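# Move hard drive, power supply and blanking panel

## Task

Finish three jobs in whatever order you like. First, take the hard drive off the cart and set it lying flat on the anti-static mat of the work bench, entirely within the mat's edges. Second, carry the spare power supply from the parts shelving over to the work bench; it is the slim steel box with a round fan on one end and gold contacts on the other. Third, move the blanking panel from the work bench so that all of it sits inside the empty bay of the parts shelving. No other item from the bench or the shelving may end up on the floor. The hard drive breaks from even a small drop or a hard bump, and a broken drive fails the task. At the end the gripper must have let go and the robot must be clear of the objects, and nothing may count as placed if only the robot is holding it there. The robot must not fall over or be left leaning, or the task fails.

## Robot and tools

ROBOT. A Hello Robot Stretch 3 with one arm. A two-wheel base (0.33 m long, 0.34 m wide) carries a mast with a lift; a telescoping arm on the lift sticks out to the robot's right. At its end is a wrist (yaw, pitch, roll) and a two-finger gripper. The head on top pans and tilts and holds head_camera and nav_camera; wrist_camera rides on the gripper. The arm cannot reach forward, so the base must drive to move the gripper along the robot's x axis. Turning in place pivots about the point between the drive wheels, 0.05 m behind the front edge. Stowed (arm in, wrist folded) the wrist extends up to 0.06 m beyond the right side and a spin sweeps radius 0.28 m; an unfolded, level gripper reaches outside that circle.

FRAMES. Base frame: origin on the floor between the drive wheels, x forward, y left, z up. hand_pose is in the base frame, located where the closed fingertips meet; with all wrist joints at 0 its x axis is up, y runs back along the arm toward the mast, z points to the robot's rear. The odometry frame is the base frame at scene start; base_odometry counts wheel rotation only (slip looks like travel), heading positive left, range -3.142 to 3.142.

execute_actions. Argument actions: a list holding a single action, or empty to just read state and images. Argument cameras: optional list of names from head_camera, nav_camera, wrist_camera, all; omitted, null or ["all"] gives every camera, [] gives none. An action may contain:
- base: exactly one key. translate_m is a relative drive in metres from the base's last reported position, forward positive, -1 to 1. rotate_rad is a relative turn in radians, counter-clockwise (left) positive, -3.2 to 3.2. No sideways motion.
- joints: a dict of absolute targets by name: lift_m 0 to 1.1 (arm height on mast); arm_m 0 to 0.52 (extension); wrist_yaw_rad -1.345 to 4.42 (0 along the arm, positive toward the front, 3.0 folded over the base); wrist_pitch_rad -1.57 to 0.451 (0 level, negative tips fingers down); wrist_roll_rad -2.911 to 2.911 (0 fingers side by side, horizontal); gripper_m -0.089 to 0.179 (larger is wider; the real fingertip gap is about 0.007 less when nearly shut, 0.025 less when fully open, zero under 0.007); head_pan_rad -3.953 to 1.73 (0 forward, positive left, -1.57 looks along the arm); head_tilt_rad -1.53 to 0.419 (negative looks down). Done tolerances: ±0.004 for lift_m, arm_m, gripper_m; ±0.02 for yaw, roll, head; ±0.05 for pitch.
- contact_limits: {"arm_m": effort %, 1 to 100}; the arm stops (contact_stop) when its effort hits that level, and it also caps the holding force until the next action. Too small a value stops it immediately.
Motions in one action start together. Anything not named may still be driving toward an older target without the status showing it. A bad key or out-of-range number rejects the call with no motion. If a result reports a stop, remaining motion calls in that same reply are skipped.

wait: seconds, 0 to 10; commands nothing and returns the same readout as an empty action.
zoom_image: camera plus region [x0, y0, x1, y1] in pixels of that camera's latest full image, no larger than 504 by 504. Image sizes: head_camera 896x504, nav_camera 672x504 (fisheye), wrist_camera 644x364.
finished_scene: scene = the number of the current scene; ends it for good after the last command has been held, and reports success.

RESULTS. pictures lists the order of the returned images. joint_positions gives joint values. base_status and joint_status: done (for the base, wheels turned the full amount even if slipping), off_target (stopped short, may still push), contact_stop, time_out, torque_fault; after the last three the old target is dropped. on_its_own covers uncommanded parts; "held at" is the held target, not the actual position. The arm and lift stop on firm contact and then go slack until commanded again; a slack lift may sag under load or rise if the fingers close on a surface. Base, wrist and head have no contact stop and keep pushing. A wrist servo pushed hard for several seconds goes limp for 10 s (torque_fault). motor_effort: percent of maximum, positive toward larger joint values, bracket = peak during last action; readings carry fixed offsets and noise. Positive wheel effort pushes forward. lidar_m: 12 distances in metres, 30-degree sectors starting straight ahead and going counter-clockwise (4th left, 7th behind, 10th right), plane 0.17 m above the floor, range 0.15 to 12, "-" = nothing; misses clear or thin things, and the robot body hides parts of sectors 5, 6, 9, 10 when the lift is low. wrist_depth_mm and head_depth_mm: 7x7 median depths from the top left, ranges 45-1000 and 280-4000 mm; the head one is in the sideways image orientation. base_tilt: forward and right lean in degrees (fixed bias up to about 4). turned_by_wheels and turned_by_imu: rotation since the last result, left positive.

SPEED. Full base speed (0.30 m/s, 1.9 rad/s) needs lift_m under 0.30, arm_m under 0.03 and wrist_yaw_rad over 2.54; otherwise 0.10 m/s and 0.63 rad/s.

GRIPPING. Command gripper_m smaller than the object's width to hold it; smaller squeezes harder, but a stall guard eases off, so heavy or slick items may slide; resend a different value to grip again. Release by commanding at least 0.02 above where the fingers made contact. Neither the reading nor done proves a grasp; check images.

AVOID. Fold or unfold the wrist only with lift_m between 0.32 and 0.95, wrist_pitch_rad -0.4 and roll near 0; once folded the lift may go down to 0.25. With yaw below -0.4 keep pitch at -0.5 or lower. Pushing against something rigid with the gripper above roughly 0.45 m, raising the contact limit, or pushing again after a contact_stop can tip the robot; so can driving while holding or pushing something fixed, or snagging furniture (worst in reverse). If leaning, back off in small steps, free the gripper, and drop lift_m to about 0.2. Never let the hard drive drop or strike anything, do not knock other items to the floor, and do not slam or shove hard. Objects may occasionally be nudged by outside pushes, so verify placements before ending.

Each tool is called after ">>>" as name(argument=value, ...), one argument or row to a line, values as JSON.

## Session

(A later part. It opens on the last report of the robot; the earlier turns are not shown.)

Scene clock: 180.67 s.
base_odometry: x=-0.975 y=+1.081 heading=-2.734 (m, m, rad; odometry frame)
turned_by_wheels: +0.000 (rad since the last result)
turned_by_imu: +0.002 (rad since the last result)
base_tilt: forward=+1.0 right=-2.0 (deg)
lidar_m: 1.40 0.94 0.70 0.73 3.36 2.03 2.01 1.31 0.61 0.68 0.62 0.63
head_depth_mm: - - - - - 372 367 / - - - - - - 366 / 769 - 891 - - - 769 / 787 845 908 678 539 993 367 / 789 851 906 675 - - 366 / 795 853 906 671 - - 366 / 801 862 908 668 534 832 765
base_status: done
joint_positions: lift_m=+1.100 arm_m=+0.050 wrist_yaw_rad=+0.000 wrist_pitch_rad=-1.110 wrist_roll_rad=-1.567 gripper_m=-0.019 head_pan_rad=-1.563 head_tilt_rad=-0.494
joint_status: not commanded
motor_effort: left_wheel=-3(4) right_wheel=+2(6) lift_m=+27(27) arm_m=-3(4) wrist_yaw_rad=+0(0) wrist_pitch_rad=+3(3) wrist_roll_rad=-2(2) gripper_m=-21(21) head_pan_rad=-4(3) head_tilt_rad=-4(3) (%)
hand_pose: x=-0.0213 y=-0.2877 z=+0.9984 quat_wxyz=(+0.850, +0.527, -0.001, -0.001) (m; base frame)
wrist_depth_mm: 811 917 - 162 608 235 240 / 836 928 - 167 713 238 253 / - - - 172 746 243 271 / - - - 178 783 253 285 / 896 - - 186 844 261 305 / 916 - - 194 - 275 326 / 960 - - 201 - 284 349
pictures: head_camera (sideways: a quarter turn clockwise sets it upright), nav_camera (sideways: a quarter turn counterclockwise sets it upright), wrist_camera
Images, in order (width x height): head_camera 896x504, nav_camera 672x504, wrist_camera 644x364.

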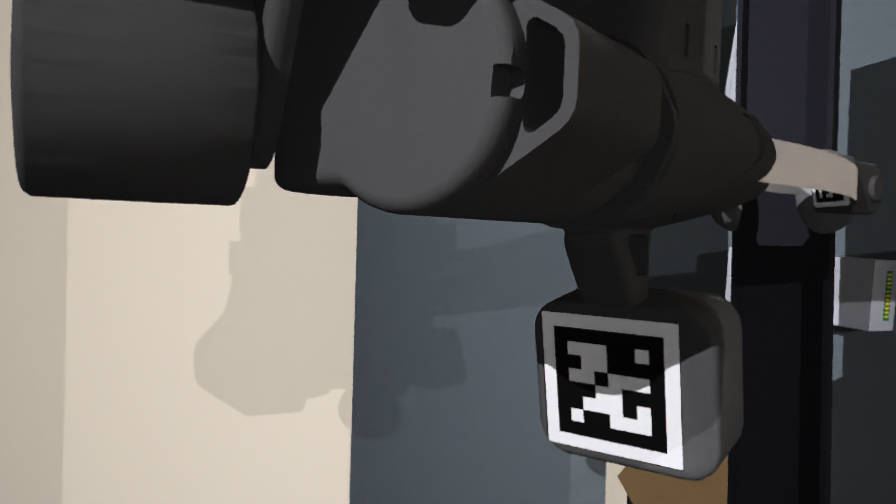

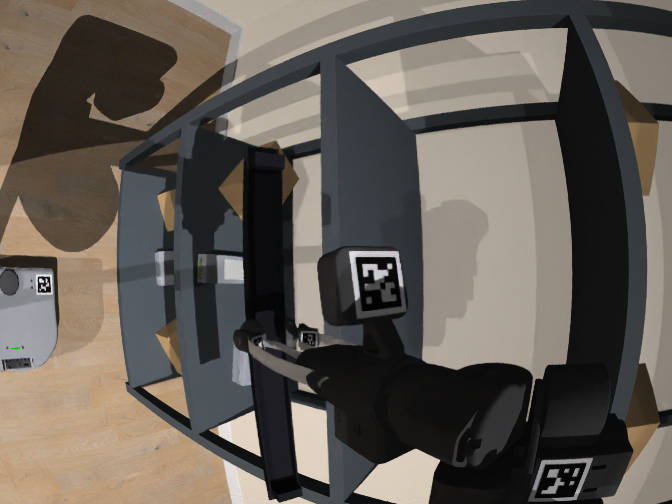

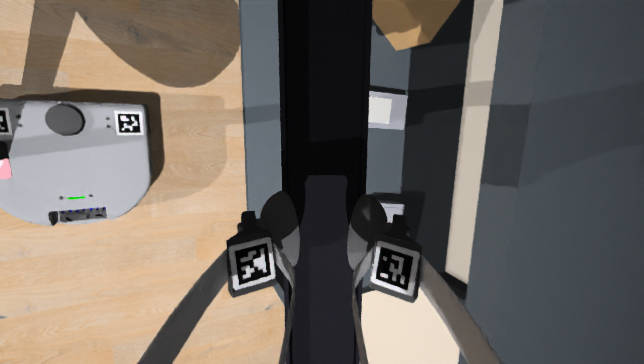

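>>> execute_actions(
  actions=[
    {"base":{"translate_m":0.04},"joints":{"wrist_pitch_rad":-0.5,"arm_m":0.01}},
  ],
  cameras=[],
)

>>> execute_actions(
  actions=[
    {"joints":{"arm_m":0.33},"contact_limits":{"arm_m":15}},
  ],
  cameras=["nav_camera"],
)

>>> execute_actions(
  actions=[
    {"joints":{"wrist_pitch_rad":-0.78}},
  ],
)

Scene clock: 183.10 s.
base_odometry: x=-1.012 y=+1.065 heading=-2.734 (m, m, rad; odometry frame)
turned_by_wheels: +0.000 (rad since the last result)
turned_by_imu: +0.001 (rad since the last result)
base_tilt: forward=+0.9 right=-2.1 (deg)
lidar_m: 1.36 0.94 0.69 0.69 3.38 2.07 2.05 0.65 0.64 0.68 0.59 1.33
head_depth_mm: - - - - - - 780 / - - - - - - 789 / 784 - 912 717 - - 826 / 788 846 908 677 825 995 780 / 793 853 907 710 - 967 822 / 793 854 907 707 - 859 819 / 798 863 912 670 502 855 798
base_status: done
joint_positions: lift_m=+1.100 arm_m=+0.010 wrist_yaw_rad=+0.000 wrist_pitch_rad=-0.524 wrist_roll_rad=-1.567 gripper_m=-0.019 head_pan_rad=-1.563 head_tilt_rad=-0.494
joint_status: all done
motor_effort: left_wheel=-4(4) right_wheel=+2(6) lift_m=+27(27) arm_m=-4(6) wrist_yaw_rad=+0(0) wrist_pitch_rad=+8(8) wrist_roll_rad=-2(1) gripper_m=-22(22) head_pan_rad=-4(3) head_tilt_rad=-3(4) (%)
hand_pose: x=-0.0212 y=-0.3651 z=+1.0895 quat_wxyz=(+0.966, +0.259, -0.002, -0.001) (m; base frame)
wrist_depth_mm: 506 560 592 162 547 569 509 / 516 591 717 167 587 581 521 / 543 574 734 172 634 597 530 / 786 631 762 178 654 609 538 / 810 634 726 185 683 618 549 / 810 648 774 193 681 635 565 / 733 644 - 201 704 637 566
pictures: none
No camera images: the call's "cameras" was empty. Leave "cameras" out to get every camera's image.

Scene clock: 186.67 s.
base_odometry: x=-1.012 y=+1.065 heading=-2.734 (m, m, rad; odometry frame)
turned_by_wheels: +0.000 (rad since the last result)
turned_by_imu: +0.001 (rad since the last result)
base_tilt: forward=+1.1 right=-2.1 (deg)
lidar_m: 1.36 0.94 0.69 0.69 3.41 2.08 2.05 0.65 0.64 0.68 0.59 1.34
head_depth_mm: - 825 872 686 523 1003 830 / - - 864 683 522 1003 829 / 772 - 685 681 520 998 826 / 785 847 686 677 519 991 783 / 790 850 846 675 537 988 818 / 793 857 841 672 535 873 820 / 799 858 912 669 533 855 802
base_status: not commanded
joint_positions: lift_m=+1.100 arm_m=+0.330 wrist_yaw_rad=+0.000 wrist_pitch_rad=-0.523 wrist_roll_rad=-1.567 gripper_m=-0.019 head_pan_rad=-1.563 head_tilt_rad=-0.494
joint_status: all done
motor_effort: left_wheel=-3(3) right_wheel=+2(2) lift_m=+27(27) arm_m=+3(2) wrist_yaw_rad=+0(0) wrist_pitch_rad=+7(8) wrist_roll_rad=-2(2) gripper_m=-21(21) head_pan_rad=-3(4) head_tilt_rad=-4(3) (%)
contact_limits: arm_m 15 (drawing in: default 25, maximum 40; extending or still: default 32, maximum 53)
hand_pose: x=-0.0212 y=-0.6847 z=+1.0898 quat_wxyz=(+0.966, +0.259, -0.002, -0.001) (m; base frame)
wrist_depth_mm: 139 164 214 163 354 314 283 / 141 167 220 166 368 321 287 / 144 171 226 173 376 328 291 / 146 174 231 178 383 331 298 / 149 178 220 186 381 343 303 / 152 182 250 193 403 351 311 / 155 180 255 200 415 350 316
pictures: nav_camera (sideways: a quarter turn counterclockwise sets it upright)
Images, in order (width x height): nav_camera 672x504.

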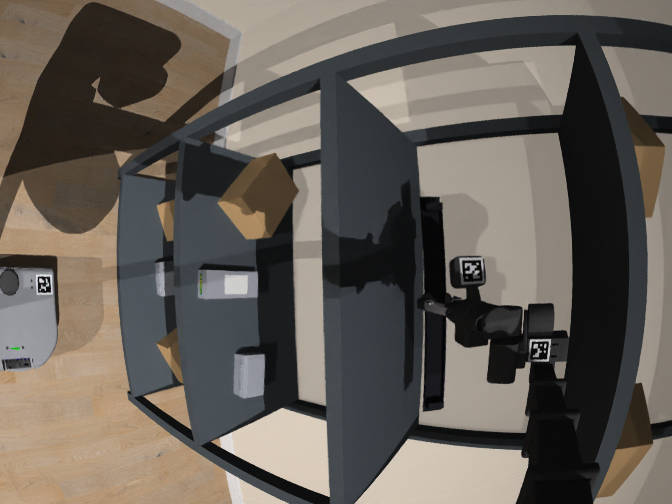

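Scene clock: 187.57 s.
base_odometry: x=-1.012 y=+1.065 heading=-2.734 (m, m, rad; odometry frame)
turned_by_wheels: +0.000 (rad since the last result)
turned_by_imu: +0.000 (rad since the last result)
base_tilt: forward=+1.0 right=-2.1 (deg)
lidar_m: 1.36 0.94 0.69 0.69 3.40 2.07 2.06 0.65 0.64 0.68 0.59 1.34
head_depth_mm: - 827 892 657 524 1003 831 / - - 898 659 522 1001 825 / 769 - - 648 519 998 826 / 786 847 888 658 520 998 778 / 792 849 901 659 538 990 822 / 794 856 906 647 536 872 819 / 800 861 910 667 533 858 802
base_status: not commanded
joint_positions: lift_m=+1.100 arm_m=+0.330 wrist_yaw_rad=+0.000 wrist_pitch_rad=-0.792 wrist_roll_rad=-1.567 gripper_m=-0.019 head_pan_rad=-1.563 head_tilt_rad=-0.494
joint_status: all done
motor_effort: left_wheel=-3(4) right_wheel=+2(2) lift_m=+27(27) arm_m=+1(2) wrist_yaw_rad=+0(0) wrist_pitch_rad=+4(6) wrist_roll_rad=-1(2) gripper_m=-22(21) head_pan_rad=-3(4) head_tilt_rad=-3(4) (%)
hand_pose: x=-0.0213 y=-0.6375 z=+1.0392 quat_wxyz=(+0.922, +0.386, -0.001, -0.001) (m; base frame)
wrist_depth_mm: 118 132 158 162 266 340 299 / 121 135 163 167 277 347 302 / 123 139 168 172 291 360 305 / 126 142 173 178 311 368 309 / 127 146 169 186 356 371 315 / 131 150 186 193 365 379 319 / 133 149 191 200 361 374 324
pictures: head_camera (sideways: a quarter turn clockwise sets it upright), nav_camera (sideways: a quarter turn counterclockwise sets it upright), wrist_camera
Images, in order (width x height): head_camera 896x504, nav_camera 672x504, wrist_camera 644x364.

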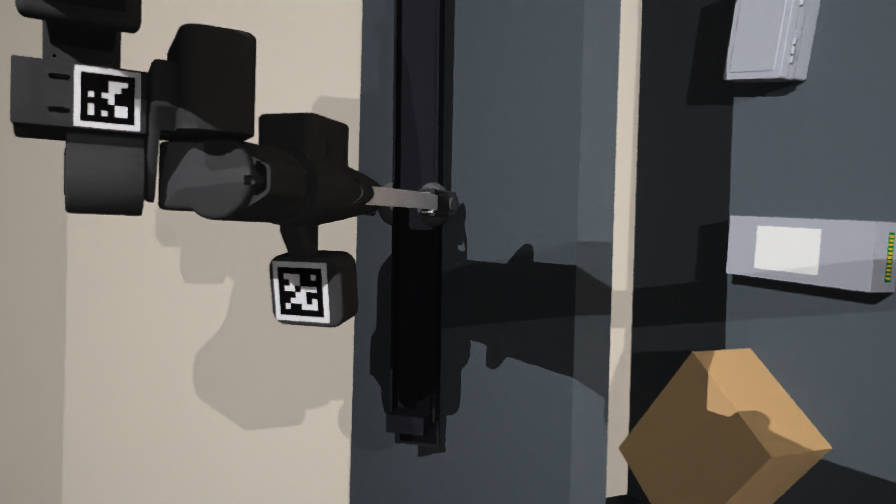

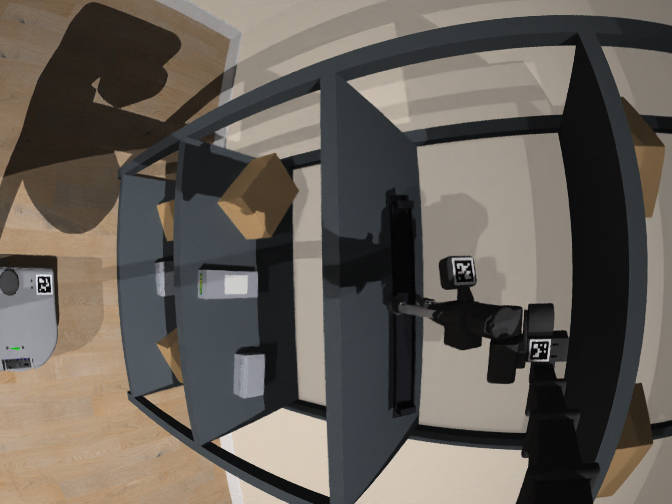

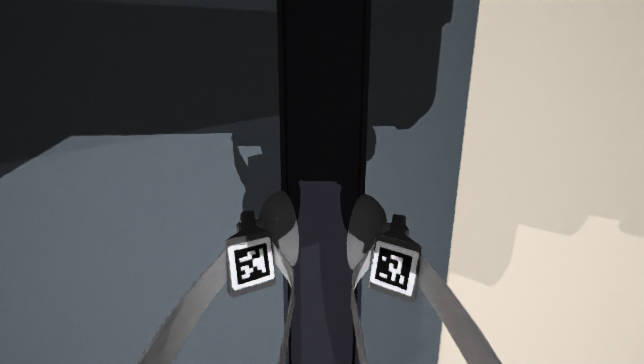

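>>> execute_actions(
  actions=[
    {"joints":{"wrist_pitch_rad":-0.84}},
  ],
  cameras=[],
)

>>> execute_actions(
  actions=[
    {"joints":{"gripper_m":0.075}},
  ],
  cameras=["head_camera","wrist_camera"],
)

Scene clock: 188.67 s.
base_odometry: x=-1.012 y=+1.065 heading=-2.734 (m, m, rad; odometry frame)
turned_by_wheels: +0.000 (rad since the last result)
turned_by_imu: +0.000 (rad since the last result)
base_tilt: forward=+1.0 right=-2.1 (deg)
lidar_m: 1.37 0.94 0.69 0.69 3.39 2.08 2.05 0.65 0.64 0.68 0.59 1.34
head_depth_mm: - 828 893 651 525 1003 829 / - - 898 652 523 998 828 / 768 - - 653 520 993 826 / 787 846 885 651 520 994 783 / 789 851 901 652 539 990 823 / 793 857 908 638 535 870 820 / 798 859 908 668 534 856 800
base_status: not commanded
joint_positions: lift_m=+1.100 arm_m=+0.330 wrist_yaw_rad=+0.000 wrist_pitch_rad=-0.851 wrist_roll_rad=-1.567 gripper_m=-0.019 head_pan_rad=-1.563 head_tilt_rad=-0.494
joint_status: all done
motor_effort: left_wheel=-4(3) right_wheel=+2(2) lift_m=+27(28) arm_m=+3(3) wrist_yaw_rad=+0(0) wrist_pitch_rad=+3(5) wrist_roll_rad=-2(1) gripper_m=-21(22) head_pan_rad=-3(3) head_tilt_rad=-3(3) (%)
hand_pose: x=-0.0213 y=-0.6256 z=+1.0300 quat_wxyz=(+0.911, +0.413, -0.001, -0.001) (m; base frame)
wrist_depth_mm: 116 128 151 162 238 335 305 / 118 131 156 166 249 342 308 / 121 135 161 172 261 352 311 / 123 138 164 179 278 360 315 / 125 142 163 185 315 372 320 / 128 145 178 193 324 387 325 / 131 146 183 202 320 385 328
pictures: none
No camera images: the call's "cameras" was empty. Leave "cameras" out to get every camera's image.

Scene clock: 190.10 s.
base_odometry: x=-1.012 y=+1.065 heading=-2.734 (m, m, rad; odometry frame)
turned_by_wheels: +0.000 (rad since the last result)
turned_by_imu: +0.000 (rad since the last result)
base_tilt: forward=+1.0 right=-2.1 (deg)
lidar_m: 1.36 0.94 0.69 0.69 3.40 2.07 2.05 0.64 0.64 0.68 0.60 1.34
head_depth_mm: - 823 888 679 524 1003 830 / - - 896 679 522 1001 827 / 769 - - 675 520 1000 826 / 786 846 890 646 519 993 778 / 789 853 904 648 538 989 821 / 793 857 906 649 536 873 822 / 798 861 912 670 535 861 804
base_status: not commanded
joint_positions: lift_m=+1.100 arm_m=+0.330 wrist_yaw_rad=+0.000 wrist_pitch_rad=-0.829 wrist_roll_rad=-1.567 gripper_m=+0.075 head_pan_rad=-1.563 head_tilt_rad=-0.494
joint_status: all done
motor_effort: left_wheel=-3(3) right_wheel=+2(2) lift_m=+24(27) arm_m=+2(2) wrist_yaw_rad=+0(1) wrist_pitch_rad=-4(4) wrist_roll_rad=-1(1) gripper_m=+4(89) head_pan_rad=-3(4) head_tilt_rad=-3(3) (%)
hand_pose: x=-0.0213 y=-0.6302 z=+1.0335 quat_wxyz=(+0.915, +0.403, -0.001, -0.001) (m; base frame)
wrist_depth_mm: 117 130 155 185 249 338 302 / 120 133 159 190 262 344 304 / 122 137 163 197 276 357 308 / 125 140 169 204 290 366 311 / 127 144 164 215 277 379 318 / 130 145 188 222 293 373 321 / 133 148 185 230 352 404 326
pictures: head_camera (sideways: a quarter turn clockwise sets it upright), wrist_camera
Images, in order (width x height): head_camera 896x504, wrist_camera 644x364.

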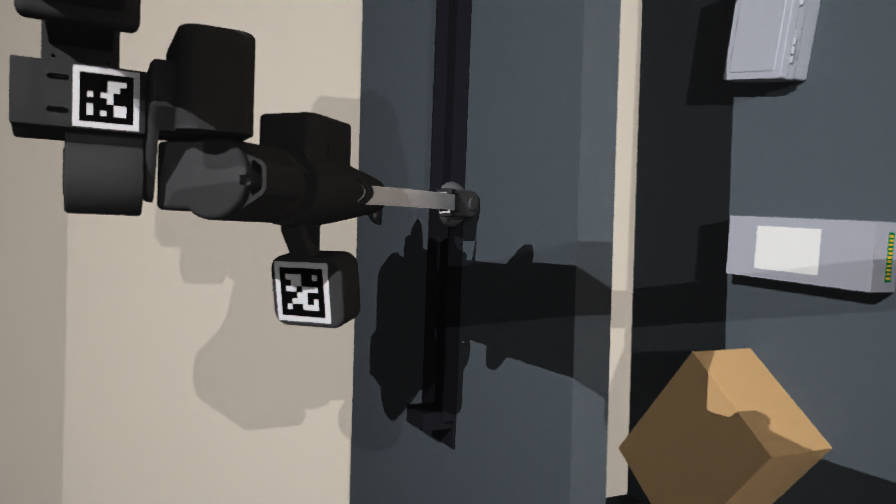

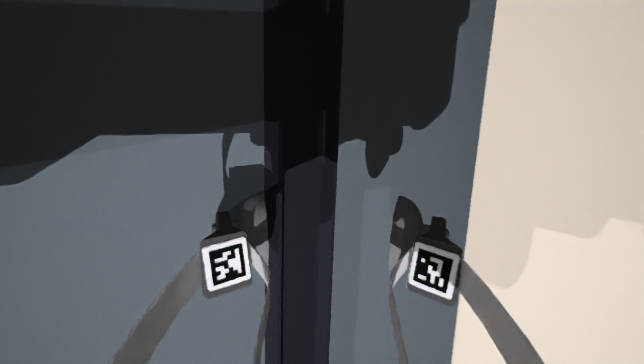

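>>> execute_actions(
  actions=[
    {"base":{"translate_m":0.055},"joints":{"arm_m":0.05,"wrist_pitch_rad":-0.75}},
  ],
  cameras=[],
)

>>> execute_actions(
  actions=[
    {"joints":{"lift_m":0.68,"wrist_pitch_rad":-1.0,"wrist_roll_rad":0,"gripper_m":0.14,"arm_m":0.1,"head_tilt_rad":-0.85}},
  ],
)

Scene clock: 194.60 s.
base_odometry: x=-1.062 y=+1.043 heading=-2.734 (m, m, rad; odometry frame)
turned_by_wheels: +0.000 (rad since the last result)
turned_by_imu: +0.001 (rad since the last result)
base_tilt: forward=+1.1 right=-2.1 (deg)
lidar_m: 1.31 0.94 0.69 0.68 3.47 2.13 2.10 0.68 0.66 0.66 0.56 1.34
head_depth_mm: - - - - - 1002 832 / - - - - - 1000 828 / 772 853 894 - - 942 802 / 786 849 911 646 512 995 822 / 792 851 903 686 - 909 821 / 792 857 905 708 - 863 801 / 797 860 911 669 534 881 817
base_status: done
joint_positions: lift_m=+1.100 arm_m=+0.050 wrist_yaw_rad=+0.000 wrist_pitch_rad=-0.762 wrist_roll_rad=-1.569 gripper_m=+0.075 head_pan_rad=-1.563 head_tilt_rad=-0.494
joint_status: all done
motor_effort: left_wheel=-2(3) right_wheel=+2(8) lift_m=+24(24) arm_m=-3(1) wrist_yaw_rad=+1(4) wrist_pitch_rad=+4(6) wrist_roll_rad=+0(1) gripper_m=+1(5) head_pan_rad=-3(4) head_tilt_rad=-3(3) (%)
hand_pose: x=-0.0214 y=-0.3641 z=+1.0444 quat_wxyz=(+0.928, +0.372, +0.000, -0.001) (m; base frame)
wrist_depth_mm: 815 555 579 603 284 446 492 / 827 853 618 614 300 483 502 / 859 854 646 752 316 533 510 / 866 911 675 785 334 559 515 / 872 952 730 807 316 577 520 / 891 - 721 304 338 612 529 / 938 - 782 316 412 597 537
pictures: none
No camera images: the call's "cameras" was empty. Leave "cameras" out to get every camera's image.

Scene clock: 199.27 s.
base_odometry: x=-1.062 y=+1.043 heading=-2.734 (m, m, rad; odometry frame)
turned_by_wheels: +0.000 (rad since the last result)
turned_by_imu: +0.001 (rad since the last result)
base_tilt: forward=+1.0 right=-2.1 (deg)
lidar_m: 1.31 0.94 0.69 0.68 3.48 2.13 2.11 0.68 0.66 0.66 0.56 1.34
head_depth_mm: 784 603 512 1037 888 - - / 787 604 511 1037 903 - 1164 / 788 595 512 1036 873 - 1163 / 793 600 511 1039 885 1253 1170 / 799 604 511 934 885 1245 1179 / 800 602 513 916 885 1246 1178 / 809 601 516 983 881 1229 1181
base_status: not commanded
joint_positions: lift_m=+0.680 arm_m=+0.100 wrist_yaw_rad=+0.000 wrist_pitch_rad=-1.006 wrist_roll_rad=-0.006 gripper_m=+0.140 head_pan_rad=-1.563 head_tilt_rad=-0.839
joint_status: all done
motor_effort: left_wheel=-3(3) right_wheel=+2(2) lift_m=+20(19) arm_m=+2(6) wrist_yaw_rad=+1(0) wrist_pitch_rad=+2(4) wrist_roll_rad=+3(4) gripper_m=+1(90) head_pan_rad=-3(3) head_tilt_rad=-6(36) (%)
hand_pose: x=-0.0217 y=-0.3616 z=+0.5896 quat_wxyz=(+0.621, +0.342, -0.617, -0.340) (m; base frame)
wrist_depth_mm: 277 278 279 238 275 286 286 / 259 259 262 260 260 265 267 / 250 250 251 253 253 252 254 / 456 765 690 690 713 715 783 / 725 712 678 672 678 687 727 / 702 683 700 709 701 - 716 / 660 653 651 664 666 675 680
pictures: head_camera (sideways: a quarter turn clockwise sets it upright), nav_camera (sideways: a quarter turn counterclockwise sets it upright), wrist_camera
Images, in order (width x height): head_camera 896x504, nav_camera 672x504, wrist_camera 644x364.

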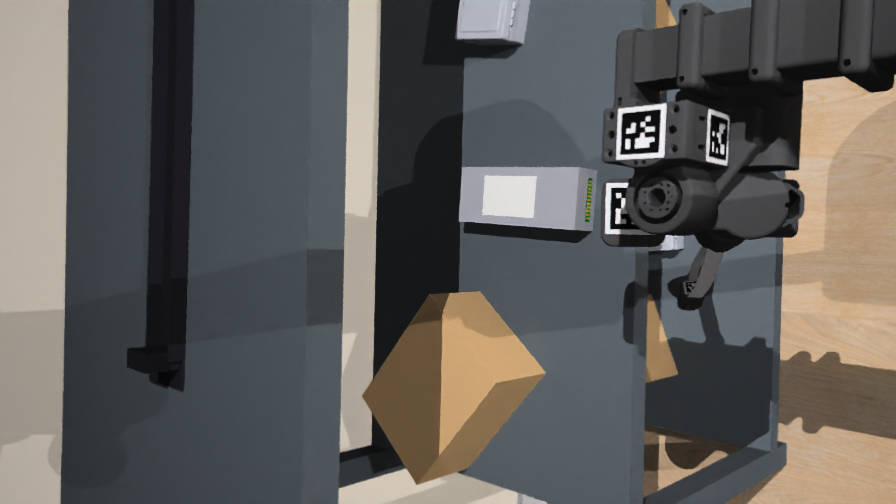

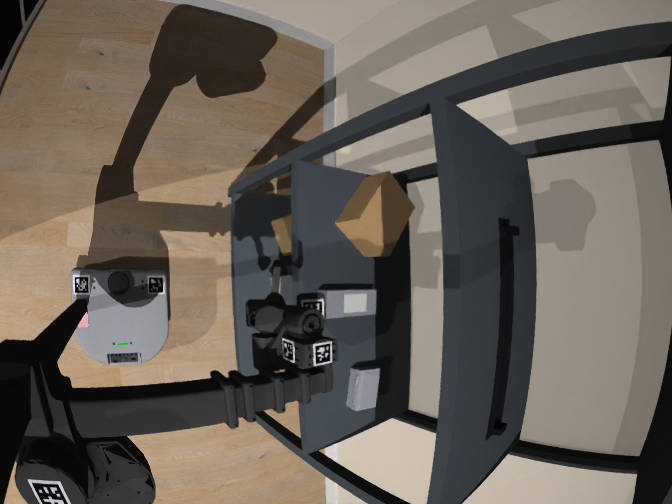

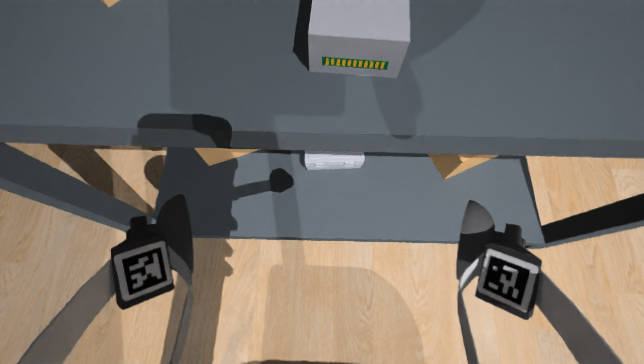

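>>> execute_actions(
  actions=[
    {"base":{"translate_m":-0.03},"joints":{"arm_m":0.33,"lift_m":0.665}},
  ],
  cameras=["head_camera","wrist_camera"],
)

Scene clock: 202.70 s.
base_odometry: x=-1.035 y=+1.055 heading=-2.734 (m, m, rad; odometry frame)
turned_by_wheels: +0.000 (rad since the last result)
turned_by_imu: +0.001 (rad since the last result)
base_tilt: forward=+1.1 right=-2.0 (deg)
lidar_m: 1.34 0.94 0.69 0.68 3.42 2.10 2.07 0.66 0.65 0.67 0.58 1.34
head_depth_mm: 782 603 512 1041 901 - - / 787 604 511 - 869 1228 1160 / 790 596 510 - 865 1223 1164 / 795 600 511 1047 853 1238 1170 / 798 602 514 973 881 1249 1183 / 802 603 514 895 881 1243 1182 / 804 600 517 940 881 1269 1182
base_status: done
joint_positions: lift_m=+0.665 arm_m=+0.330 wrist_yaw_rad=+0.000 wrist_pitch_rad=-1.006 wrist_roll_rad=-0.004 gripper_m=+0.140 head_pan_rad=-1.563 head_tilt_rad=-0.839
joint_status: all done
motor_effort: left_wheel=-3(7) right_wheel=+2(4) lift_m=+19(19) arm_m=+3(2) wrist_yaw_rad=+1(0) wrist_pitch_rad=+2(2) wrist_roll_rad=+2(3) gripper_m=-1(0) head_pan_rad=-3(3) head_tilt_rad=-6(6) (%)
hand_pose: x=-0.0217 y=-0.5915 z=+0.5745 quat_wxyz=(+0.621, +0.342, -0.618, -0.341) (m; base frame)
wrist_depth_mm: 210 258 259 261 261 264 265 / 176 241 242 196 245 247 246 / 193 224 226 183 229 231 228 / 208 213 212 173 215 217 215 / 201 203 198 163 204 208 206 / 191 188 158 155 193 - 195 / - 181 150 147 183 185 185
pictures: head_camera (sideways: a quarter turn clockwise sets it upright), wrist_camera
Images, in order (width x height): head_camera 896x504, wrist_camera 644x364.

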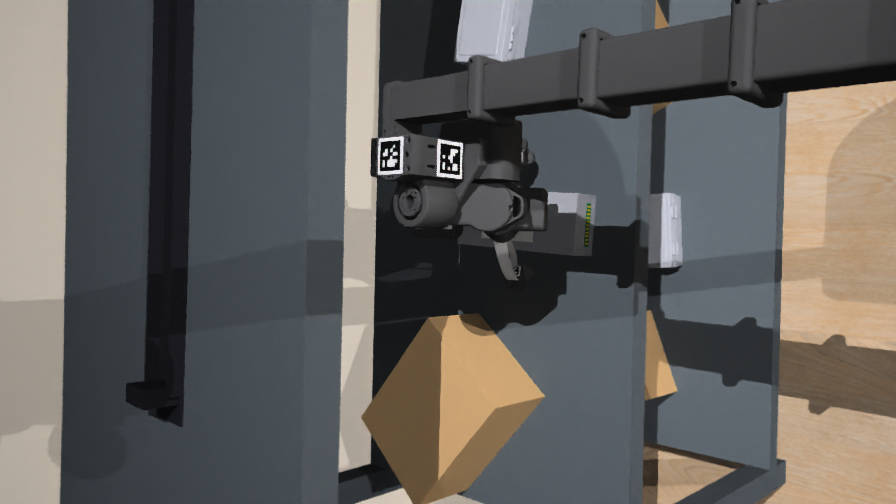

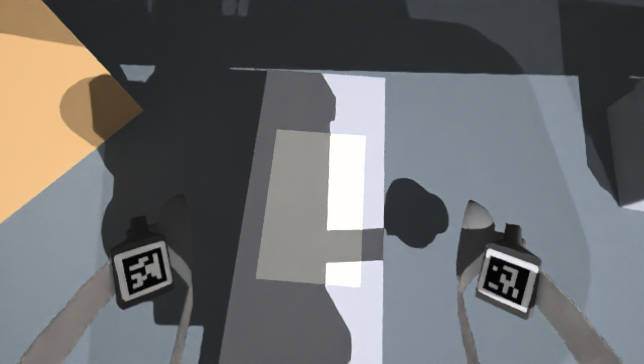

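>>> execute_actions(
  actions=[
    {"base":{"translate_m":0.016},"joints":{"lift_m":0.638,"gripper_m":0.12,"wrist_yaw_rad":-0.08}},
  ],
  cameras=["wrist_camera"],
)

>>> execute_actions(
  actions=[
    {"joints":{"gripper_m":0.018}},
  ],
  cameras=[],
)

>>> execute_actions(
  actions=[
    {"joints":{"lift_m":0.66}},
  ],
  cameras=["head_camera","wrist_camera"],
)

Scene clock: 208.33 s.
base_odometry: x=-1.049 y=+1.049 heading=-2.734 (m, m, rad; odometry frame)
turned_by_wheels: +0.000 (rad since the last result)
turned_by_imu: +0.001 (rad since the last result)
base_tilt: forward=+0.9 right=-2.1 (deg)
lidar_m: 1.32 0.94 0.69 0.68 3.44 2.11 2.09 0.67 0.66 0.66 0.57 1.34
head_depth_mm: 785 603 511 1036 895 1246 - / 788 605 511 1101 875 1230 1161 / 792 596 510 - 849 1228 1167 / 794 601 510 1034 862 1239 1172 / 797 603 513 951 883 1253 1182 / 801 602 514 894 881 1240 1178 / 802 601 517 959 880 1244 1174
base_status: done
joint_positions: lift_m=+0.640 arm_m=+0.330 wrist_yaw_rad=-0.078 wrist_pitch_rad=-1.003 wrist_roll_rad=-0.001 gripper_m=+0.120 head_pan_rad=-1.563 head_tilt_rad=-0.839
joint_status: lift_m contact_stop (moved -0.025 of -0.027); the others done
on_its_own: lift_m is slack since a contact_stop, until your next command for it
motor_effort: left_wheel=-3(4) right_wheel=+4(6) lift_m=+23(23) arm_m=+3(2) wrist_yaw_rad=-1(1) wrist_pitch_rad=+1(2) wrist_roll_rad=+1(2) gripper_m=+0(79) head_pan_rad=-2(3) head_tilt_rad=-6(6) (%)
hand_pose: x=-0.0308 y=-0.5919 z=+0.5497 quat_wxyz=(+0.607, +0.316, -0.632, -0.364) (m; base frame)
wrist_depth_mm: 228 230 230 234 231 234 234 / 169 214 215 168 214 218 219 / 183 200 199 157 199 204 204 / 187 188 187 147 186 191 192 / 178 180 175 139 143 182 180 / 168 167 150 132 134 173 172 / - 160 157 125 127 163 164
pictures: wrist_camera
Images, in order (width x height): wrist_camera 644x364.

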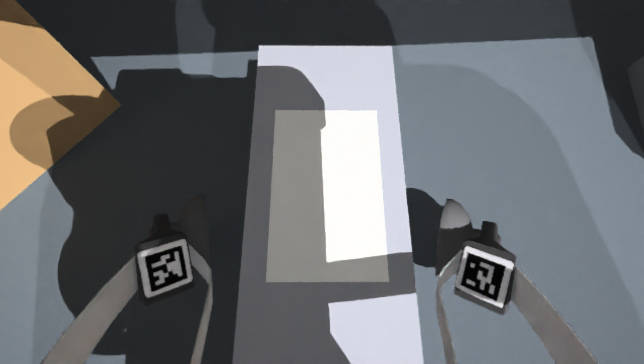

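not run: a stop came earlier in this reply.

not run: a stop came earlier in this reply.

>>> execute_actions(
  actions=[
    {"joints":{"gripper_m":0.018,"lift_m":0.646}},
  ],
  cameras=[],
)

>>> execute_actions(
  actions=[
    {"joints":{"lift_m":0.665}},
  ],
  cameras=["head_camera","wrist_camera"],
)

Scene clock: 210.27 s.
base_odometry: x=-1.049 y=+1.049 heading=-2.734 (m, m, rad; odometry frame)
turned_by_wheels: +0.000 (rad since the last result)
turned_by_imu: +0.001 (rad since the last result)
base_tilt: forward=+1.0 right=-2.1 (deg)
lidar_m: 1.32 0.94 0.69 0.68 3.44 2.12 2.09 0.67 0.66 0.66 0.57 1.34
head_depth_mm: 785 601 511 1037 897 1245 - / 789 604 511 1106 877 1230 1159 / 791 597 511 - 851 1226 1169 / 796 599 511 1036 860 1246 1172 / 797 602 512 954 881 1253 1183 / 802 602 514 893 883 1244 1175 / 802 602 516 962 883 1244 1174
base_status: not commanded
joint_positions: lift_m=+0.646 arm_m=+0.330 wrist_yaw_rad=-0.079 wrist_pitch_rad=-1.023 wrist_roll_rad=-0.001 gripper_m=+0.019 head_pan_rad=-1.563 head_tilt_rad=-0.839
joint_status: all done
motor_effort: left_wheel=-3(4) right_wheel=+2(4) lift_m=+27(27) arm_m=+1(3) wrist_yaw_rad=-1(2) wrist_pitch_rad=+7(7) wrist_roll_rad=+1(1) gripper_m=-22(100) head_pan_rad=-3(3) head_tilt_rad=-6(6) (%)
hand_pose: x=-0.0305 y=-0.5873 z=+0.5532 quat_wxyz=(+0.603, +0.322, -0.629, -0.370) (m; base frame)
wrist_depth_mm: 227 227 228 228 231 231 232 / 172 213 212 168 213 217 217 / 185 201 199 158 202 204 205 / 189 190 189 149 189 192 194 / 180 180 141 140 143 183 183 / 171 172 135 134 136 174 174 / 163 163 163 127 130 165 166
pictures: none
No camera images: the call's "cameras" was empty. Leave "cameras" out to get every camera's image.

Scene clock: 211.17 s.
base_odometry: x=-1.049 y=+1.049 heading=-2.734 (m, m, rad; odometry frame)
turned_by_wheels: +0.000 (rad since the last result)
turned_by_imu: +0.000 (rad since the last result)
base_tilt: forward=+1.0 right=-2.0 (deg)
lidar_m: 1.32 0.94 0.69 0.68 3.42 2.11 2.09 0.67 0.66 0.66 0.57 1.34
head_depth_mm: 784 602 510 1038 903 - - / 788 604 510 - 881 1227 1161 / 792 596 511 - 850 1221 1166 / 792 599 511 1036 865 1245 1173 / 799 601 511 952 883 1250 1181 / 802 603 514 896 881 1251 1182 / 803 601 516 962 885 1248 1177
base_status: not commanded
joint_positions: lift_m=+0.665 arm_m=+0.330 wrist_yaw_rad=-0.079 wrist_pitch_rad=-1.037 wrist_roll_rad=-0.001 gripper_m=+0.022 head_pan_rad=-1.563 head_tilt_rad=-0.839
joint_status: all done
motor_effort: left_wheel=-3(3) right_wheel=+2(2) lift_m=+32(31) arm_m=+2(1) wrist_yaw_rad=-1(1) wrist_pitch_rad=+12(13) wrist_roll_rad=+1(1) gripper_m=-22(23) head_pan_rad=-3(3) head_tilt_rad=-6(6) (%)
hand_pose: x=-0.0303 y=-0.5841 z=+0.5704 quat_wxyz=(+0.600, +0.326, -0.627, -0.374) (m; base frame)
wrist_depth_mm: 245 246 246 248 248 250 249 / 173 231 233 185 235 235 231 / 187 217 217 168 219 221 220 / 202 207 206 154 207 209 211 / 196 196 141 142 143 200 200 / 187 188 133 132 134 190 191 / 179 179 176 123 127 181 183
pictures: head_camera (sideways: a quarter turn clockwise sets it upright), wrist_camera
Images, in order (width x height): head_camera 896x504, wrist_camera 644x364.

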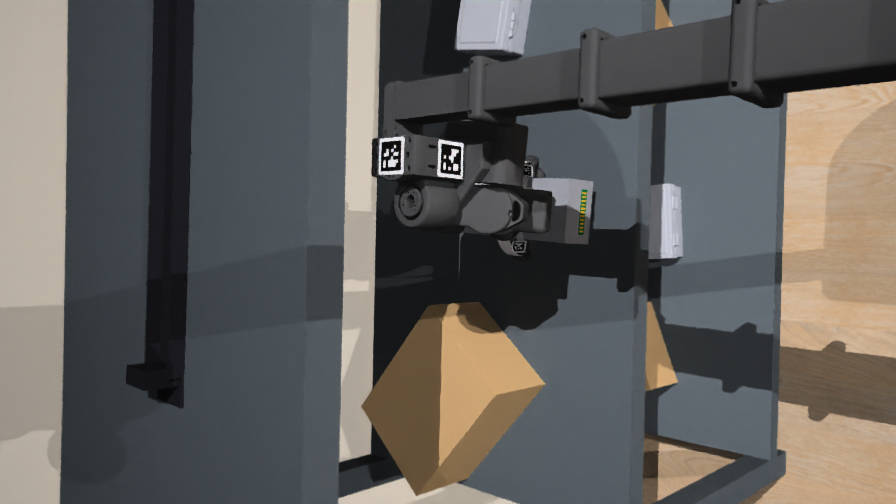

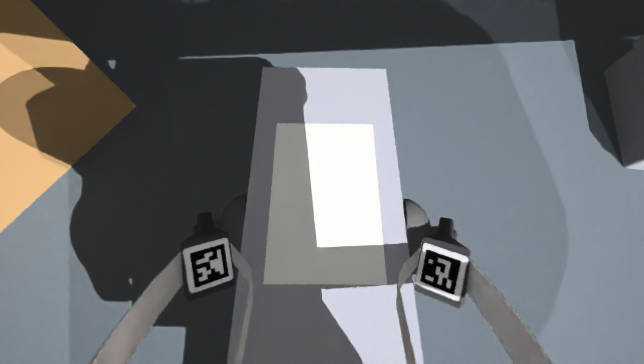

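It pivots; regrip further along.

>>> execute_actions(
  actions=[
    {"joints":{"lift_m":0.647}},
  ],
  cameras=[],
)

>>> execute_actions(
  actions=[
    {"joints":{"gripper_m":0.115}},
  ],
  cameras=[],
)

>>> execute_actions(
  actions=[
    {"joints":{"arm_m":0.352}},
  ],
  cameras=[],
)

>>> execute_actions(
  actions=[
    {"joints":{"gripper_m":0.02}},
  ],
  cameras=[],
)

>>> execute_actions(
  actions=[
    {"joints":{"lift_m":0.67}},
  ],
  cameras=["wrist_camera"],
)

Scene clock: 212.80 s.
base_odometry: x=-1.049 y=+1.049 heading=-2.734 (m, m, rad; odometry frame)
turned_by_wheels: +0.000 (rad since the last result)
turned_by_imu: +0.000 (rad since the last result)
base_tilt: forward=+1.0 right=-2.0 (deg)
lidar_m: 1.32 0.94 0.69 0.68 3.46 2.12 2.10 0.67 0.66 0.66 0.57 1.34
head_depth_mm: 785 602 512 1039 896 1235 - / 787 604 511 1122 877 1232 1156 / 791 597 511 - 850 1220 1166 / 794 601 511 1033 858 1249 1170 / 801 603 512 953 884 1242 1177 / 804 603 514 891 880 1245 1183 / 804 600 515 961 881 1248 1179
base_status: not commanded
joint_positions: lift_m=+0.647 arm_m=+0.330 wrist_yaw_rad=-0.079 wrist_pitch_rad=-1.035 wrist_roll_rad=-0.001 gripper_m=+0.022 head_pan_rad=-1.563 head_tilt_rad=-0.839
joint_status: all done
motor_effort: left_wheel=-3(3) right_wheel=+2(2) lift_m=+23(27) arm_m=+1(0) wrist_yaw_rad=-1(1) wrist_pitch_rad=+11(12) wrist_roll_rad=+1(1) gripper_m=-21(21) head_pan_rad=-3(3) head_tilt_rad=-6(6) (%)
hand_pose: x=-0.0303 y=-0.5845 z=+0.5531 quat_wxyz=(+0.601, +0.326, -0.627, -0.374) (m; base frame)
wrist_depth_mm: 225 223 225 227 228 229 230 / 173 211 210 167 212 214 216 / 188 200 198 157 201 204 205 / 189 189 187 149 189 192 193 / 179 181 141 141 143 183 183 / 170 171 135 134 136 173 174 / 163 163 162 128 131 166 166
pictures: none
No camera images: the call's "cameras" was empty. Leave "cameras" out to get every camera's image.

Scene clock: 214.23 s.
base_odometry: x=-1.049 y=+1.049 heading=-2.734 (m, m, rad; odometry frame)
turned_by_wheels: +0.000 (rad since the last result)
turned_by_imu: +0.000 (rad since the last result)
base_tilt: forward=+1.0 right=-2.0 (deg)
lidar_m: 1.32 0.94 0.69 0.68 3.45 2.12 2.09 0.67 0.66 0.66 0.57 1.34
head_depth_mm: 783 602 511 1037 896 1238 - / 787 605 511 1125 886 1234 1156 / 789 596 510 - 849 1222 1173 / 795 599 511 1034 855 1248 1173 / 796 603 512 953 885 1252 1171 / 802 603 514 897 879 1252 1174 / 804 601 515 962 884 1251 1179
base_status: not commanded
joint_positions: lift_m=+0.647 arm_m=+0.330 wrist_yaw_rad=-0.081 wrist_pitch_rad=-1.010 wrist_roll_rad=-0.001 gripper_m=+0.115 head_pan_rad=-1.563 head_tilt_rad=-0.839
joint_status: all done
motor_effort: left_wheel=-3(3) right_wheel=+2(3) lift_m=+23(23) arm_m=+2(1) wrist_yaw_rad=+1(0) wrist_pitch_rad=+3(11) wrist_roll_rad=+1(1) gripper_m=+1(89) head_pan_rad=-3(3) head_tilt_rad=-6(6) (%)
hand_pose: x=-0.0309 y=-0.5902 z=+0.5559 quat_wxyz=(+0.605, +0.317, -0.631, -0.367) (m; base frame)
wrist_depth_mm: 232 235 235 236 238 239 240 / 170 219 220 174 220 222 221 / 184 205 204 163 206 209 210 / 191 194 192 153 193 197 198 / 183 184 180 144 148 188 186 / 173 173 140 137 156 177 177 / 166 165 163 131 133 167 169
pictures: none
No camera images: the call's "cameras" was empty. Leave "cameras" out to get every camera's image.

Scene clock: 215.30 s.
base_odometry: x=-1.049 y=+1.049 heading=-2.734 (m, m, rad; odometry frame)
turned_by_wheels: +0.000 (rad since the last result)
turned_by_imu: +0.000 (rad since the last result)
base_tilt: forward=+0.9 right=-2.0 (deg)
lidar_m: 1.32 0.94 0.69 0.68 3.42 2.12 2.09 0.67 0.66 0.66 0.57 1.34
head_depth_mm: 782 601 511 1042 895 1251 - / 788 604 511 - 885 1222 1166 / 788 596 511 - 851 1227 1168 / 793 599 512 1049 857 1243 1167 / 795 602 512 954 882 1250 1182 / 805 602 514 895 882 1255 1178 / 802 601 516 963 882 1247 1176
base_status: not commanded
joint_positions: lift_m=+0.647 arm_m=+0.352 wrist_yaw_rad=-0.081 wrist_pitch_rad=-1.010 wrist_roll_rad=-0.001 gripper_m=+0.115 head_pan_rad=-1.563 head_tilt_rad=-0.839
joint_status: all done
motor_effort: left_wheel=-3(3) right_wheel=+2(2) lift_m=+23(23) arm_m=+2(6) wrist_yaw_rad=+1(1) wrist_pitch_rad=+3(3) wrist_roll_rad=+1(1) gripper_m=+1(1) head_pan_rad=-3(3) head_tilt_rad=-6(6) (%)
hand_pose: x=-0.0310 y=-0.6123 z=+0.5559 quat_wxyz=(+0.605, +0.317, -0.631, -0.367) (m; base frame)
wrist_depth_mm: 234 235 235 237 239 238 239 / 218 218 220 221 222 223 224 / 173 206 206 163 207 210 211 / 188 195 193 153 191 197 197 / 183 184 180 145 149 187 187 / 174 173 171 137 140 177 177 / 166 166 162 131 132 167 169
pictures: none
No camera images: the call's "cameras" was empty. Leave "cameras" out to get every camera's image.

Scene clock: 216.73 s.
base_odometry: x=-1.049 y=+1.049 heading=-2.734 (m, m, rad; odometry frame)
turned_by_wheels: +0.000 (rad since the last result)
turned_by_imu: +0.000 (rad since the last result)
base_tilt: forward=+1.0 right=-2.1 (deg)
lidar_m: 1.32 0.94 0.69 0.68 3.46 2.12 2.09 0.67 0.66 0.66 0.57 1.34
head_depth_mm: 782 603 511 1041 896 1244 - / 787 604 511 - 884 1228 1163 / 790 597 511 - 853 1226 1163 / 793 599 510 1037 865 1250 1175 / 799 601 511 953 883 1246 1178 / 801 602 513 890 882 1250 1177 / 802 602 516 960 881 1246 1180
base_status: not commanded
joint_positions: lift_m=+0.647 arm_m=+0.352 wrist_yaw_rad=-0.081 wrist_pitch_rad=-1.027 wrist_roll_rad=-0.001 gripper_m=+0.021 head_pan_rad=-1.563 head_tilt_rad=-0.839
joint_status: all done
motor_effort: left_wheel=-3(4) right_wheel=+3(5) lift_m=+23(24) arm_m=+1(2) wrist_yaw_rad=+1(1) wrist_pitch_rad=+9(9) wrist_roll_rad=+1(1) gripper_m=-21(100) head_pan_rad=-3(3) head_tilt_rad=-6(6) (%)
hand_pose: x=-0.0307 y=-0.6084 z=+0.5540 quat_wxyz=(+0.602, +0.322, -0.629, -0.372) (m; base frame)
wrist_depth_mm: 227 227 229 229 231 232 231 / 212 213 215 216 216 218 218 / 175 200 200 158 201 205 206 / 186 190 188 149 189 193 194 / 180 180 141 142 143 183 184 / 171 172 136 134 137 174 176 / 163 164 162 128 131 167 166
pictures: none
No camera images: the call's "cameras" was empty. Leave "cameras" out to get every camera's image.

Scene clock: 217.70 s.
base_odometry: x=-1.049 y=+1.049 heading=-2.734 (m, m, rad; odometry frame)
turned_by_wheels: +0.000 (rad since the last result)
turned_by_imu: +0.000 (rad since the last result)
base_tilt: forward=+1.1 right=-2.0 (deg)
lidar_m: 1.32 0.94 0.69 0.68 3.47 2.12 2.09 0.67 0.66 0.66 0.57 1.34
head_depth_mm: 782 602 511 1037 902 - - / 787 604 510 - 885 1225 1166 / 789 596 509 - 856 1220 1166 / 792 599 511 1035 857 1250 1178 / 796 602 513 955 883 1245 1176 / 799 601 512 893 883 1250 1179 / 803 601 514 964 878 1253 1181
base_status: not commanded
joint_positions: lift_m=+0.670 arm_m=+0.352 wrist_yaw_rad=-0.081 wrist_pitch_rad=-1.032 wrist_roll_rad=-0.001 gripper_m=+0.024 head_pan_rad=-1.563 head_tilt_rad=-0.839
joint_status: all done
motor_effort: left_wheel=-3(3) right_wheel=+3(3) lift_m=+32(34) arm_m=+2(2) wrist_yaw_rad=+1(1) wrist_pitch_rad=+10(11) wrist_roll_rad=+1(1) gripper_m=-20(22) head_pan_rad=-4(3) head_tilt_rad=-6(6) (%)
hand_pose: x=-0.0306 y=-0.6073 z=+0.5760 quat_wxyz=(+0.601, +0.324, -0.628, -0.374) (m; base frame)
wrist_depth_mm: 251 255 254 257 257 257 258 / 234 237 239 241 242 241 243 / 174 224 223 147 223 228 228 / 191 212 212 144 212 215 214 / 200 202 142 141 142 205 207 / 191 192 139 139 140 196 196 / 183 183 183 136 183 186 185
pictures: wrist_camera
Images, in order (width x height): wrist_camera 644x364.

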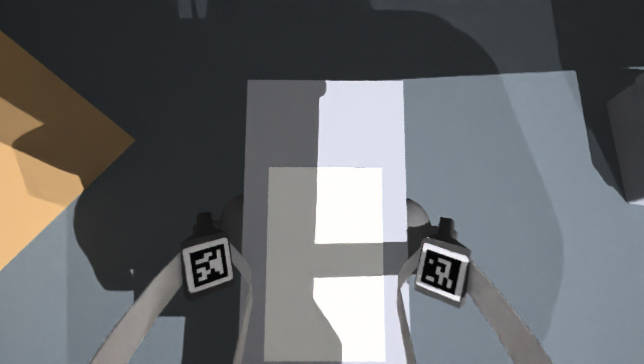

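>>> execute_actions(
  actions=[
    {"joints":{"lift_m":0.648}},
  ],
  cameras=[],
)

>>> execute_actions(
  actions=[
    {"joints":{"gripper_m":0.115}},
  ],
  cameras=[],
)

>>> execute_actions(
  actions=[
    {"joints":{"arm_m":0.340,"lift_m":0.655}},
  ],
  cameras=[],
)

>>> execute_actions(
  actions=[
    {"joints":{"gripper_m":0.02}},
  ],
  cameras=[],
)

>>> execute_actions(
  actions=[
    {"joints":{"lift_m":0.68}},
  ],
  cameras=["wrist_camera"],
)

Scene clock: 219.30 s.
base_odometry: x=-1.049 y=+1.049 heading=-2.734 (m, m, rad; odometry frame)
turned_by_wheels: +0.000 (rad since the last result)
turned_by_imu: +0.000 (rad since the last result)
base_tilt: forward=+1.1 right=-2.1 (deg)
lidar_m: 1.32 0.94 0.69 0.68 3.44 2.12 2.09 0.66 0.66 0.66 0.57 1.34
head_depth_mm: 783 602 510 1037 893 1245 - / 788 604 511 - 883 1230 1157 / 790 597 510 - 856 1224 1164 / 792 600 509 1036 860 1239 1173 / 798 603 511 957 882 1248 1177 / 801 601 514 892 880 1247 1181 / 803 602 515 966 882 1240 1175
base_status: not commanded
joint_positions: lift_m=+0.648 arm_m=+0.352 wrist_yaw_rad=-0.081 wrist_pitch_rad=-1.027 wrist_roll_rad=-0.001 gripper_m=+0.024 head_pan_rad=-1.563 head_tilt_rad=-0.839
joint_status: all done
motor_effort: left_wheel=-3(3) right_wheel=+3(3) lift_m=+24(26) arm_m=+1(2) wrist_yaw_rad=+1(1) wrist_pitch_rad=+9(10) wrist_roll_rad=+1(1) gripper_m=-21(21) head_pan_rad=-3(3) head_tilt_rad=-5(7) (%)
hand_pose: x=-0.0307 y=-0.6082 z=+0.5549 quat_wxyz=(+0.602, +0.323, -0.629, -0.372) (m; base frame)
wrist_depth_mm: 229 229 230 230 232 234 234 / 213 214 215 216 217 218 219 / 174 202 201 158 202 206 207 / 187 192 190 149 190 195 195 / 182 181 142 142 143 185 185 / 172 173 136 135 138 175 176 / 165 165 163 129 147 167 168
pictures: none
No camera images: the call's "cameras" was empty. Leave "cameras" out to get every camera's image.

Scene clock: 220.70 s.
base_odometry: x=-1.049 y=+1.049 heading=-2.734 (m, m, rad; odometry frame)
turned_by_wheels: +0.000 (rad since the last result)
turned_by_imu: +0.000 (rad since the last result)
base_tilt: forward=+1.1 right=-2.0 (deg)
lidar_m: 1.32 0.94 0.69 0.68 3.46 2.12 2.09 0.67 0.66 0.66 0.57 1.34
head_depth_mm: 781 601 512 1031 895 1248 - / 787 605 510 - 886 1227 1164 / 790 596 510 - 852 1230 1166 / 790 601 510 1044 866 1247 1171 / 799 602 513 952 883 1255 1177 / 803 602 515 895 883 1244 1171 / 806 602 517 960 882 1248 1180
base_status: not commanded
joint_positions: lift_m=+0.648 arm_m=+0.352 wrist_yaw_rad=-0.081 wrist_pitch_rad=-1.010 wrist_roll_rad=-0.001 gripper_m=+0.115 head_pan_rad=-1.563 head_tilt_rad=-0.839
joint_status: all done
motor_effort: left_wheel=-3(3) right_wheel=+2(3) lift_m=+24(24) arm_m=+0(1) wrist_yaw_rad=+2(1) wrist_pitch_rad=+4(9) wrist_roll_rad=+1(1) gripper_m=-1(88) head_pan_rad=-4(3) head_tilt_rad=-6(6) (%)
hand_pose: x=-0.0310 y=-0.6122 z=+0.5569 quat_wxyz=(+0.605, +0.317, -0.631, -0.367) (m; base frame)
wrist_depth_mm: 235 237 237 237 239 240 242 / 220 220 221 223 224 225 225 / 172 208 206 164 207 211 211 / 187 195 193 154 196 198 199 / 183 184 181 146 149 189 188 / 175 174 141 138 158 178 178 / 166 166 164 131 134 168 169
pictures: none
No camera images: the call's "cameras" was empty. Leave "cameras" out to get every camera's image.

Scene clock: 221.57 s.
base_odometry: x=-1.049 y=+1.049 heading=-2.734 (m, m, rad; odometry frame)
turned_by_wheels: +0.000 (rad since the last result)
turned_by_imu: +0.000 (rad since the last result)
base_tilt: forward=+1.1 right=-2.1 (deg)
lidar_m: 1.32 0.94 0.69 0.68 3.44 2.12 2.09 0.67 0.66 0.66 0.57 1.34
head_depth_mm: 782 604 512 1036 895 1257 - / 787 605 511 - 886 1230 1164 / 792 598 511 - 855 1227 1172 / 793 599 511 1051 854 1249 1174 / 801 603 512 952 882 1252 1178 / 802 602 514 893 881 1239 1176 / 802 603 515 963 882 1251 1176
base_status: not commanded
joint_positions: lift_m=+0.655 arm_m=+0.340 wrist_yaw_rad=-0.081 wrist_pitch_rad=-1.010 wrist_roll_rad=-0.001 gripper_m=+0.115 head_pan_rad=-1.563 head_tilt_rad=-0.839
joint_status: all done
motor_effort: left_wheel=-3(3) right_wheel=+2(2) lift_m=+27(29) arm_m=-3(6) wrist_yaw_rad=+1(2) wrist_pitch_rad=+3(3) wrist_roll_rad=+1(1) gripper_m=+0(1) head_pan_rad=-3(2) head_tilt_rad=-6(6) (%)
hand_pose: x=-0.0310 y=-0.6008 z=+0.5638 quat_wxyz=(+0.605, +0.317, -0.631, -0.367) (m; base frame)
wrist_depth_mm: 244 244 246 246 249 249 250 / 168 228 229 231 231 232 233 / 178 212 213 172 215 219 218 / 196 202 201 162 203 205 205 / 191 191 187 152 190 195 196 / 181 180 163 144 164 185 185 / 173 173 170 137 156 174 175
pictures: none
No camera images: the call's "cameras" was empty. Leave "cameras" out to get every camera's image.

Scene clock: 223.00 s.
base_odometry: x=-1.049 y=+1.049 heading=-2.734 (m, m, rad; odometry frame)
turned_by_wheels: +0.000 (rad since the last result)
turned_by_imu: +0.000 (rad since the last result)
base_tilt: forward=+1.0 right=-2.0 (deg)
lidar_m: 1.32 0.94 0.69 0.68 3.46 2.11 2.09 0.67 0.66 0.66 0.57 1.34
head_depth_mm: 782 603 511 1040 896 1237 - / 785 603 511 - 881 1228 1166 / 792 597 510 - 855 1239 1167 / 795 599 511 1031 861 1240 1179 / 797 602 512 954 882 1244 1173 / 802 602 514 894 883 1253 1182 / 803 601 516 961 881 1249 1179
base_status: not commanded
joint_positions: lift_m=+0.655 arm_m=+0.340 wrist_yaw_rad=-0.081 wrist_pitch_rad=-1.021 wrist_roll_rad=-0.001 gripper_m=+0.021 head_pan_rad=-1.563 head_tilt_rad=-0.839
joint_status: all done
motor_effort: left_wheel=-3(3) right_wheel=+1(1) lift_m=+26(27) arm_m=-4(4) wrist_yaw_rad=+1(2) wrist_pitch_rad=+7(7) wrist_roll_rad=+1(1) gripper_m=-21(100) head_pan_rad=-4(4) head_tilt_rad=-6(6) (%)
hand_pose: x=-0.0307 y=-0.5982 z=+0.5625 quat_wxyz=(+0.603, +0.321, -0.630, -0.370) (m; base frame)
wrist_depth_mm: 238 239 240 242 243 243 244 / 170 225 224 227 226 229 229 / 180 208 212 168 211 215 215 / 195 199 198 159 200 203 203 / 189 190 152 150 153 192 193 / 179 180 144 143 146 183 183 / 171 171 170 136 171 173 175
pictures: none
No camera images: the call's "cameras" was empty. Leave "cameras" out to get every camera's image.

Scene clock: 224.00 s.
base_odometry: x=-1.049 y=+1.049 heading=-2.734 (m, m, rad; odometry frame)
turned_by_wheels: +0.000 (rad since the last result)
turned_by_imu: +0.000 (rad since the last result)
base_tilt: forward=+1.0 right=-2.0 (deg)
lidar_m: 1.32 0.94 0.69 0.68 3.46 2.12 2.10 0.67 0.66 0.66 0.57 1.34
head_depth_mm: 784 603 513 1038 905 - - / 786 604 508 - 884 1231 1163 / 788 596 508 - 849 1230 1167 / 796 600 510 1035 845 1251 1169 / 797 601 512 955 881 1249 1175 / 805 600 513 895 886 1248 1177 / 803 600 516 964 880 1251 1175
base_status: not commanded
joint_positions: lift_m=+0.680 arm_m=+0.340 wrist_yaw_rad=-0.081 wrist_pitch_rad=-1.033 wrist_roll_rad=-0.001 gripper_m=+0.021 head_pan_rad=-1.563 head_tilt_rad=-0.839
joint_status: all done
motor_effort: left_wheel=-3(3) right_wheel=+1(1) lift_m=+32(30) arm_m=-3(3) wrist_yaw_rad=+1(1) wrist_pitch_rad=+11(11) wrist_roll_rad=+1(1) gripper_m=-22(22) head_pan_rad=-3(2) head_tilt_rad=-6(6) (%)
hand_pose: x=-0.0305 y=-0.5953 z=+0.5858 quat_wxyz=(+0.601, +0.325, -0.628, -0.374) (m; base frame)
wrist_depth_mm: 264 263 267 269 271 268 271 / 168 250 250 252 252 254 251 / 181 230 234 163 235 238 235 / 201 224 222 156 222 227 225 / 209 211 151 150 151 215 217 / 201 201 147 145 147 204 205 / 192 192 191 139 192 195 196
pictures: wrist_camera
Images, in order (width x height): wrist_camera 644x364.

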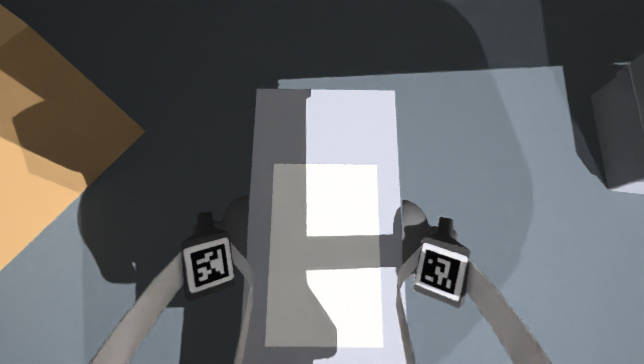

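>>> execute_actions(
  actions=[
    {"joints":{"lift_m":0.71}},
  ],
  cameras=["wrist_camera"],
)

Scene clock: 225.27 s.
base_odometry: x=-1.049 y=+1.049 heading=-2.734 (m, m, rad; odometry frame)
turned_by_wheels: +0.000 (rad since the last result)
turned_by_imu: +0.000 (rad since the last result)
base_tilt: forward=+1.0 right=-2.2 (deg)
lidar_m: 1.32 0.94 0.69 0.68 3.46 2.12 2.09 0.66 0.66 0.66 0.57 1.33
head_depth_mm: 781 603 512 1050 902 - - / 788 604 507 - 875 1230 1166 / 789 596 508 - 848 1233 1166 / 794 598 511 1031 847 1241 1168 / 797 600 513 953 883 1244 1181 / 800 602 514 892 883 1245 1185 / 803 600 515 960 883 1246 1177
base_status: not commanded
joint_positions: lift_m=+0.710 arm_m=+0.340 wrist_yaw_rad=-0.081 wrist_pitch_rad=-1.033 wrist_roll_rad=-0.001 gripper_m=+0.021 head_pan_rad=-1.563 head_tilt_rad=-0.839
joint_status: all done
motor_effort: left_wheel=-3(2) right_wheel=+1(1) lift_m=+31(32) arm_m=-3(3) wrist_yaw_rad=+1(1) wrist_pitch_rad=+11(11) wrist_roll_rad=+1(1) gripper_m=-21(22) head_pan_rad=-3(3) head_tilt_rad=-6(7) (%)
hand_pose: x=-0.0305 y=-0.5953 z=+0.6158 quat_wxyz=(+0.601, +0.325, -0.628, -0.374) (m; base frame)
wrist_depth_mm: 300 301 301 305 306 307 307 / 171 283 287 286 286 287 289 / 182 245 266 164 268 271 236 / 201 249 251 157 256 257 243 / 225 240 151 150 151 245 246 / 228 229 146 144 147 233 235 / 218 219 217 139 218 222 222
pictures: wrist_camera
Images, in order (width x height): wrist_camera 644x364.

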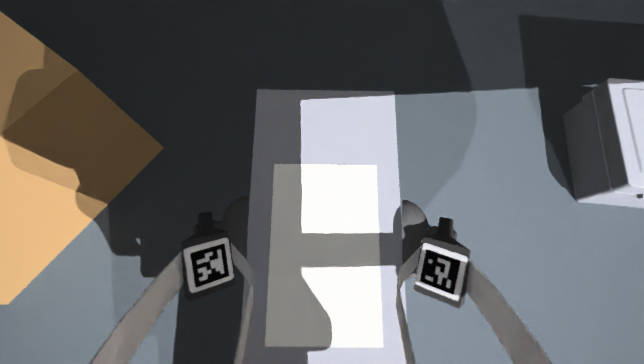

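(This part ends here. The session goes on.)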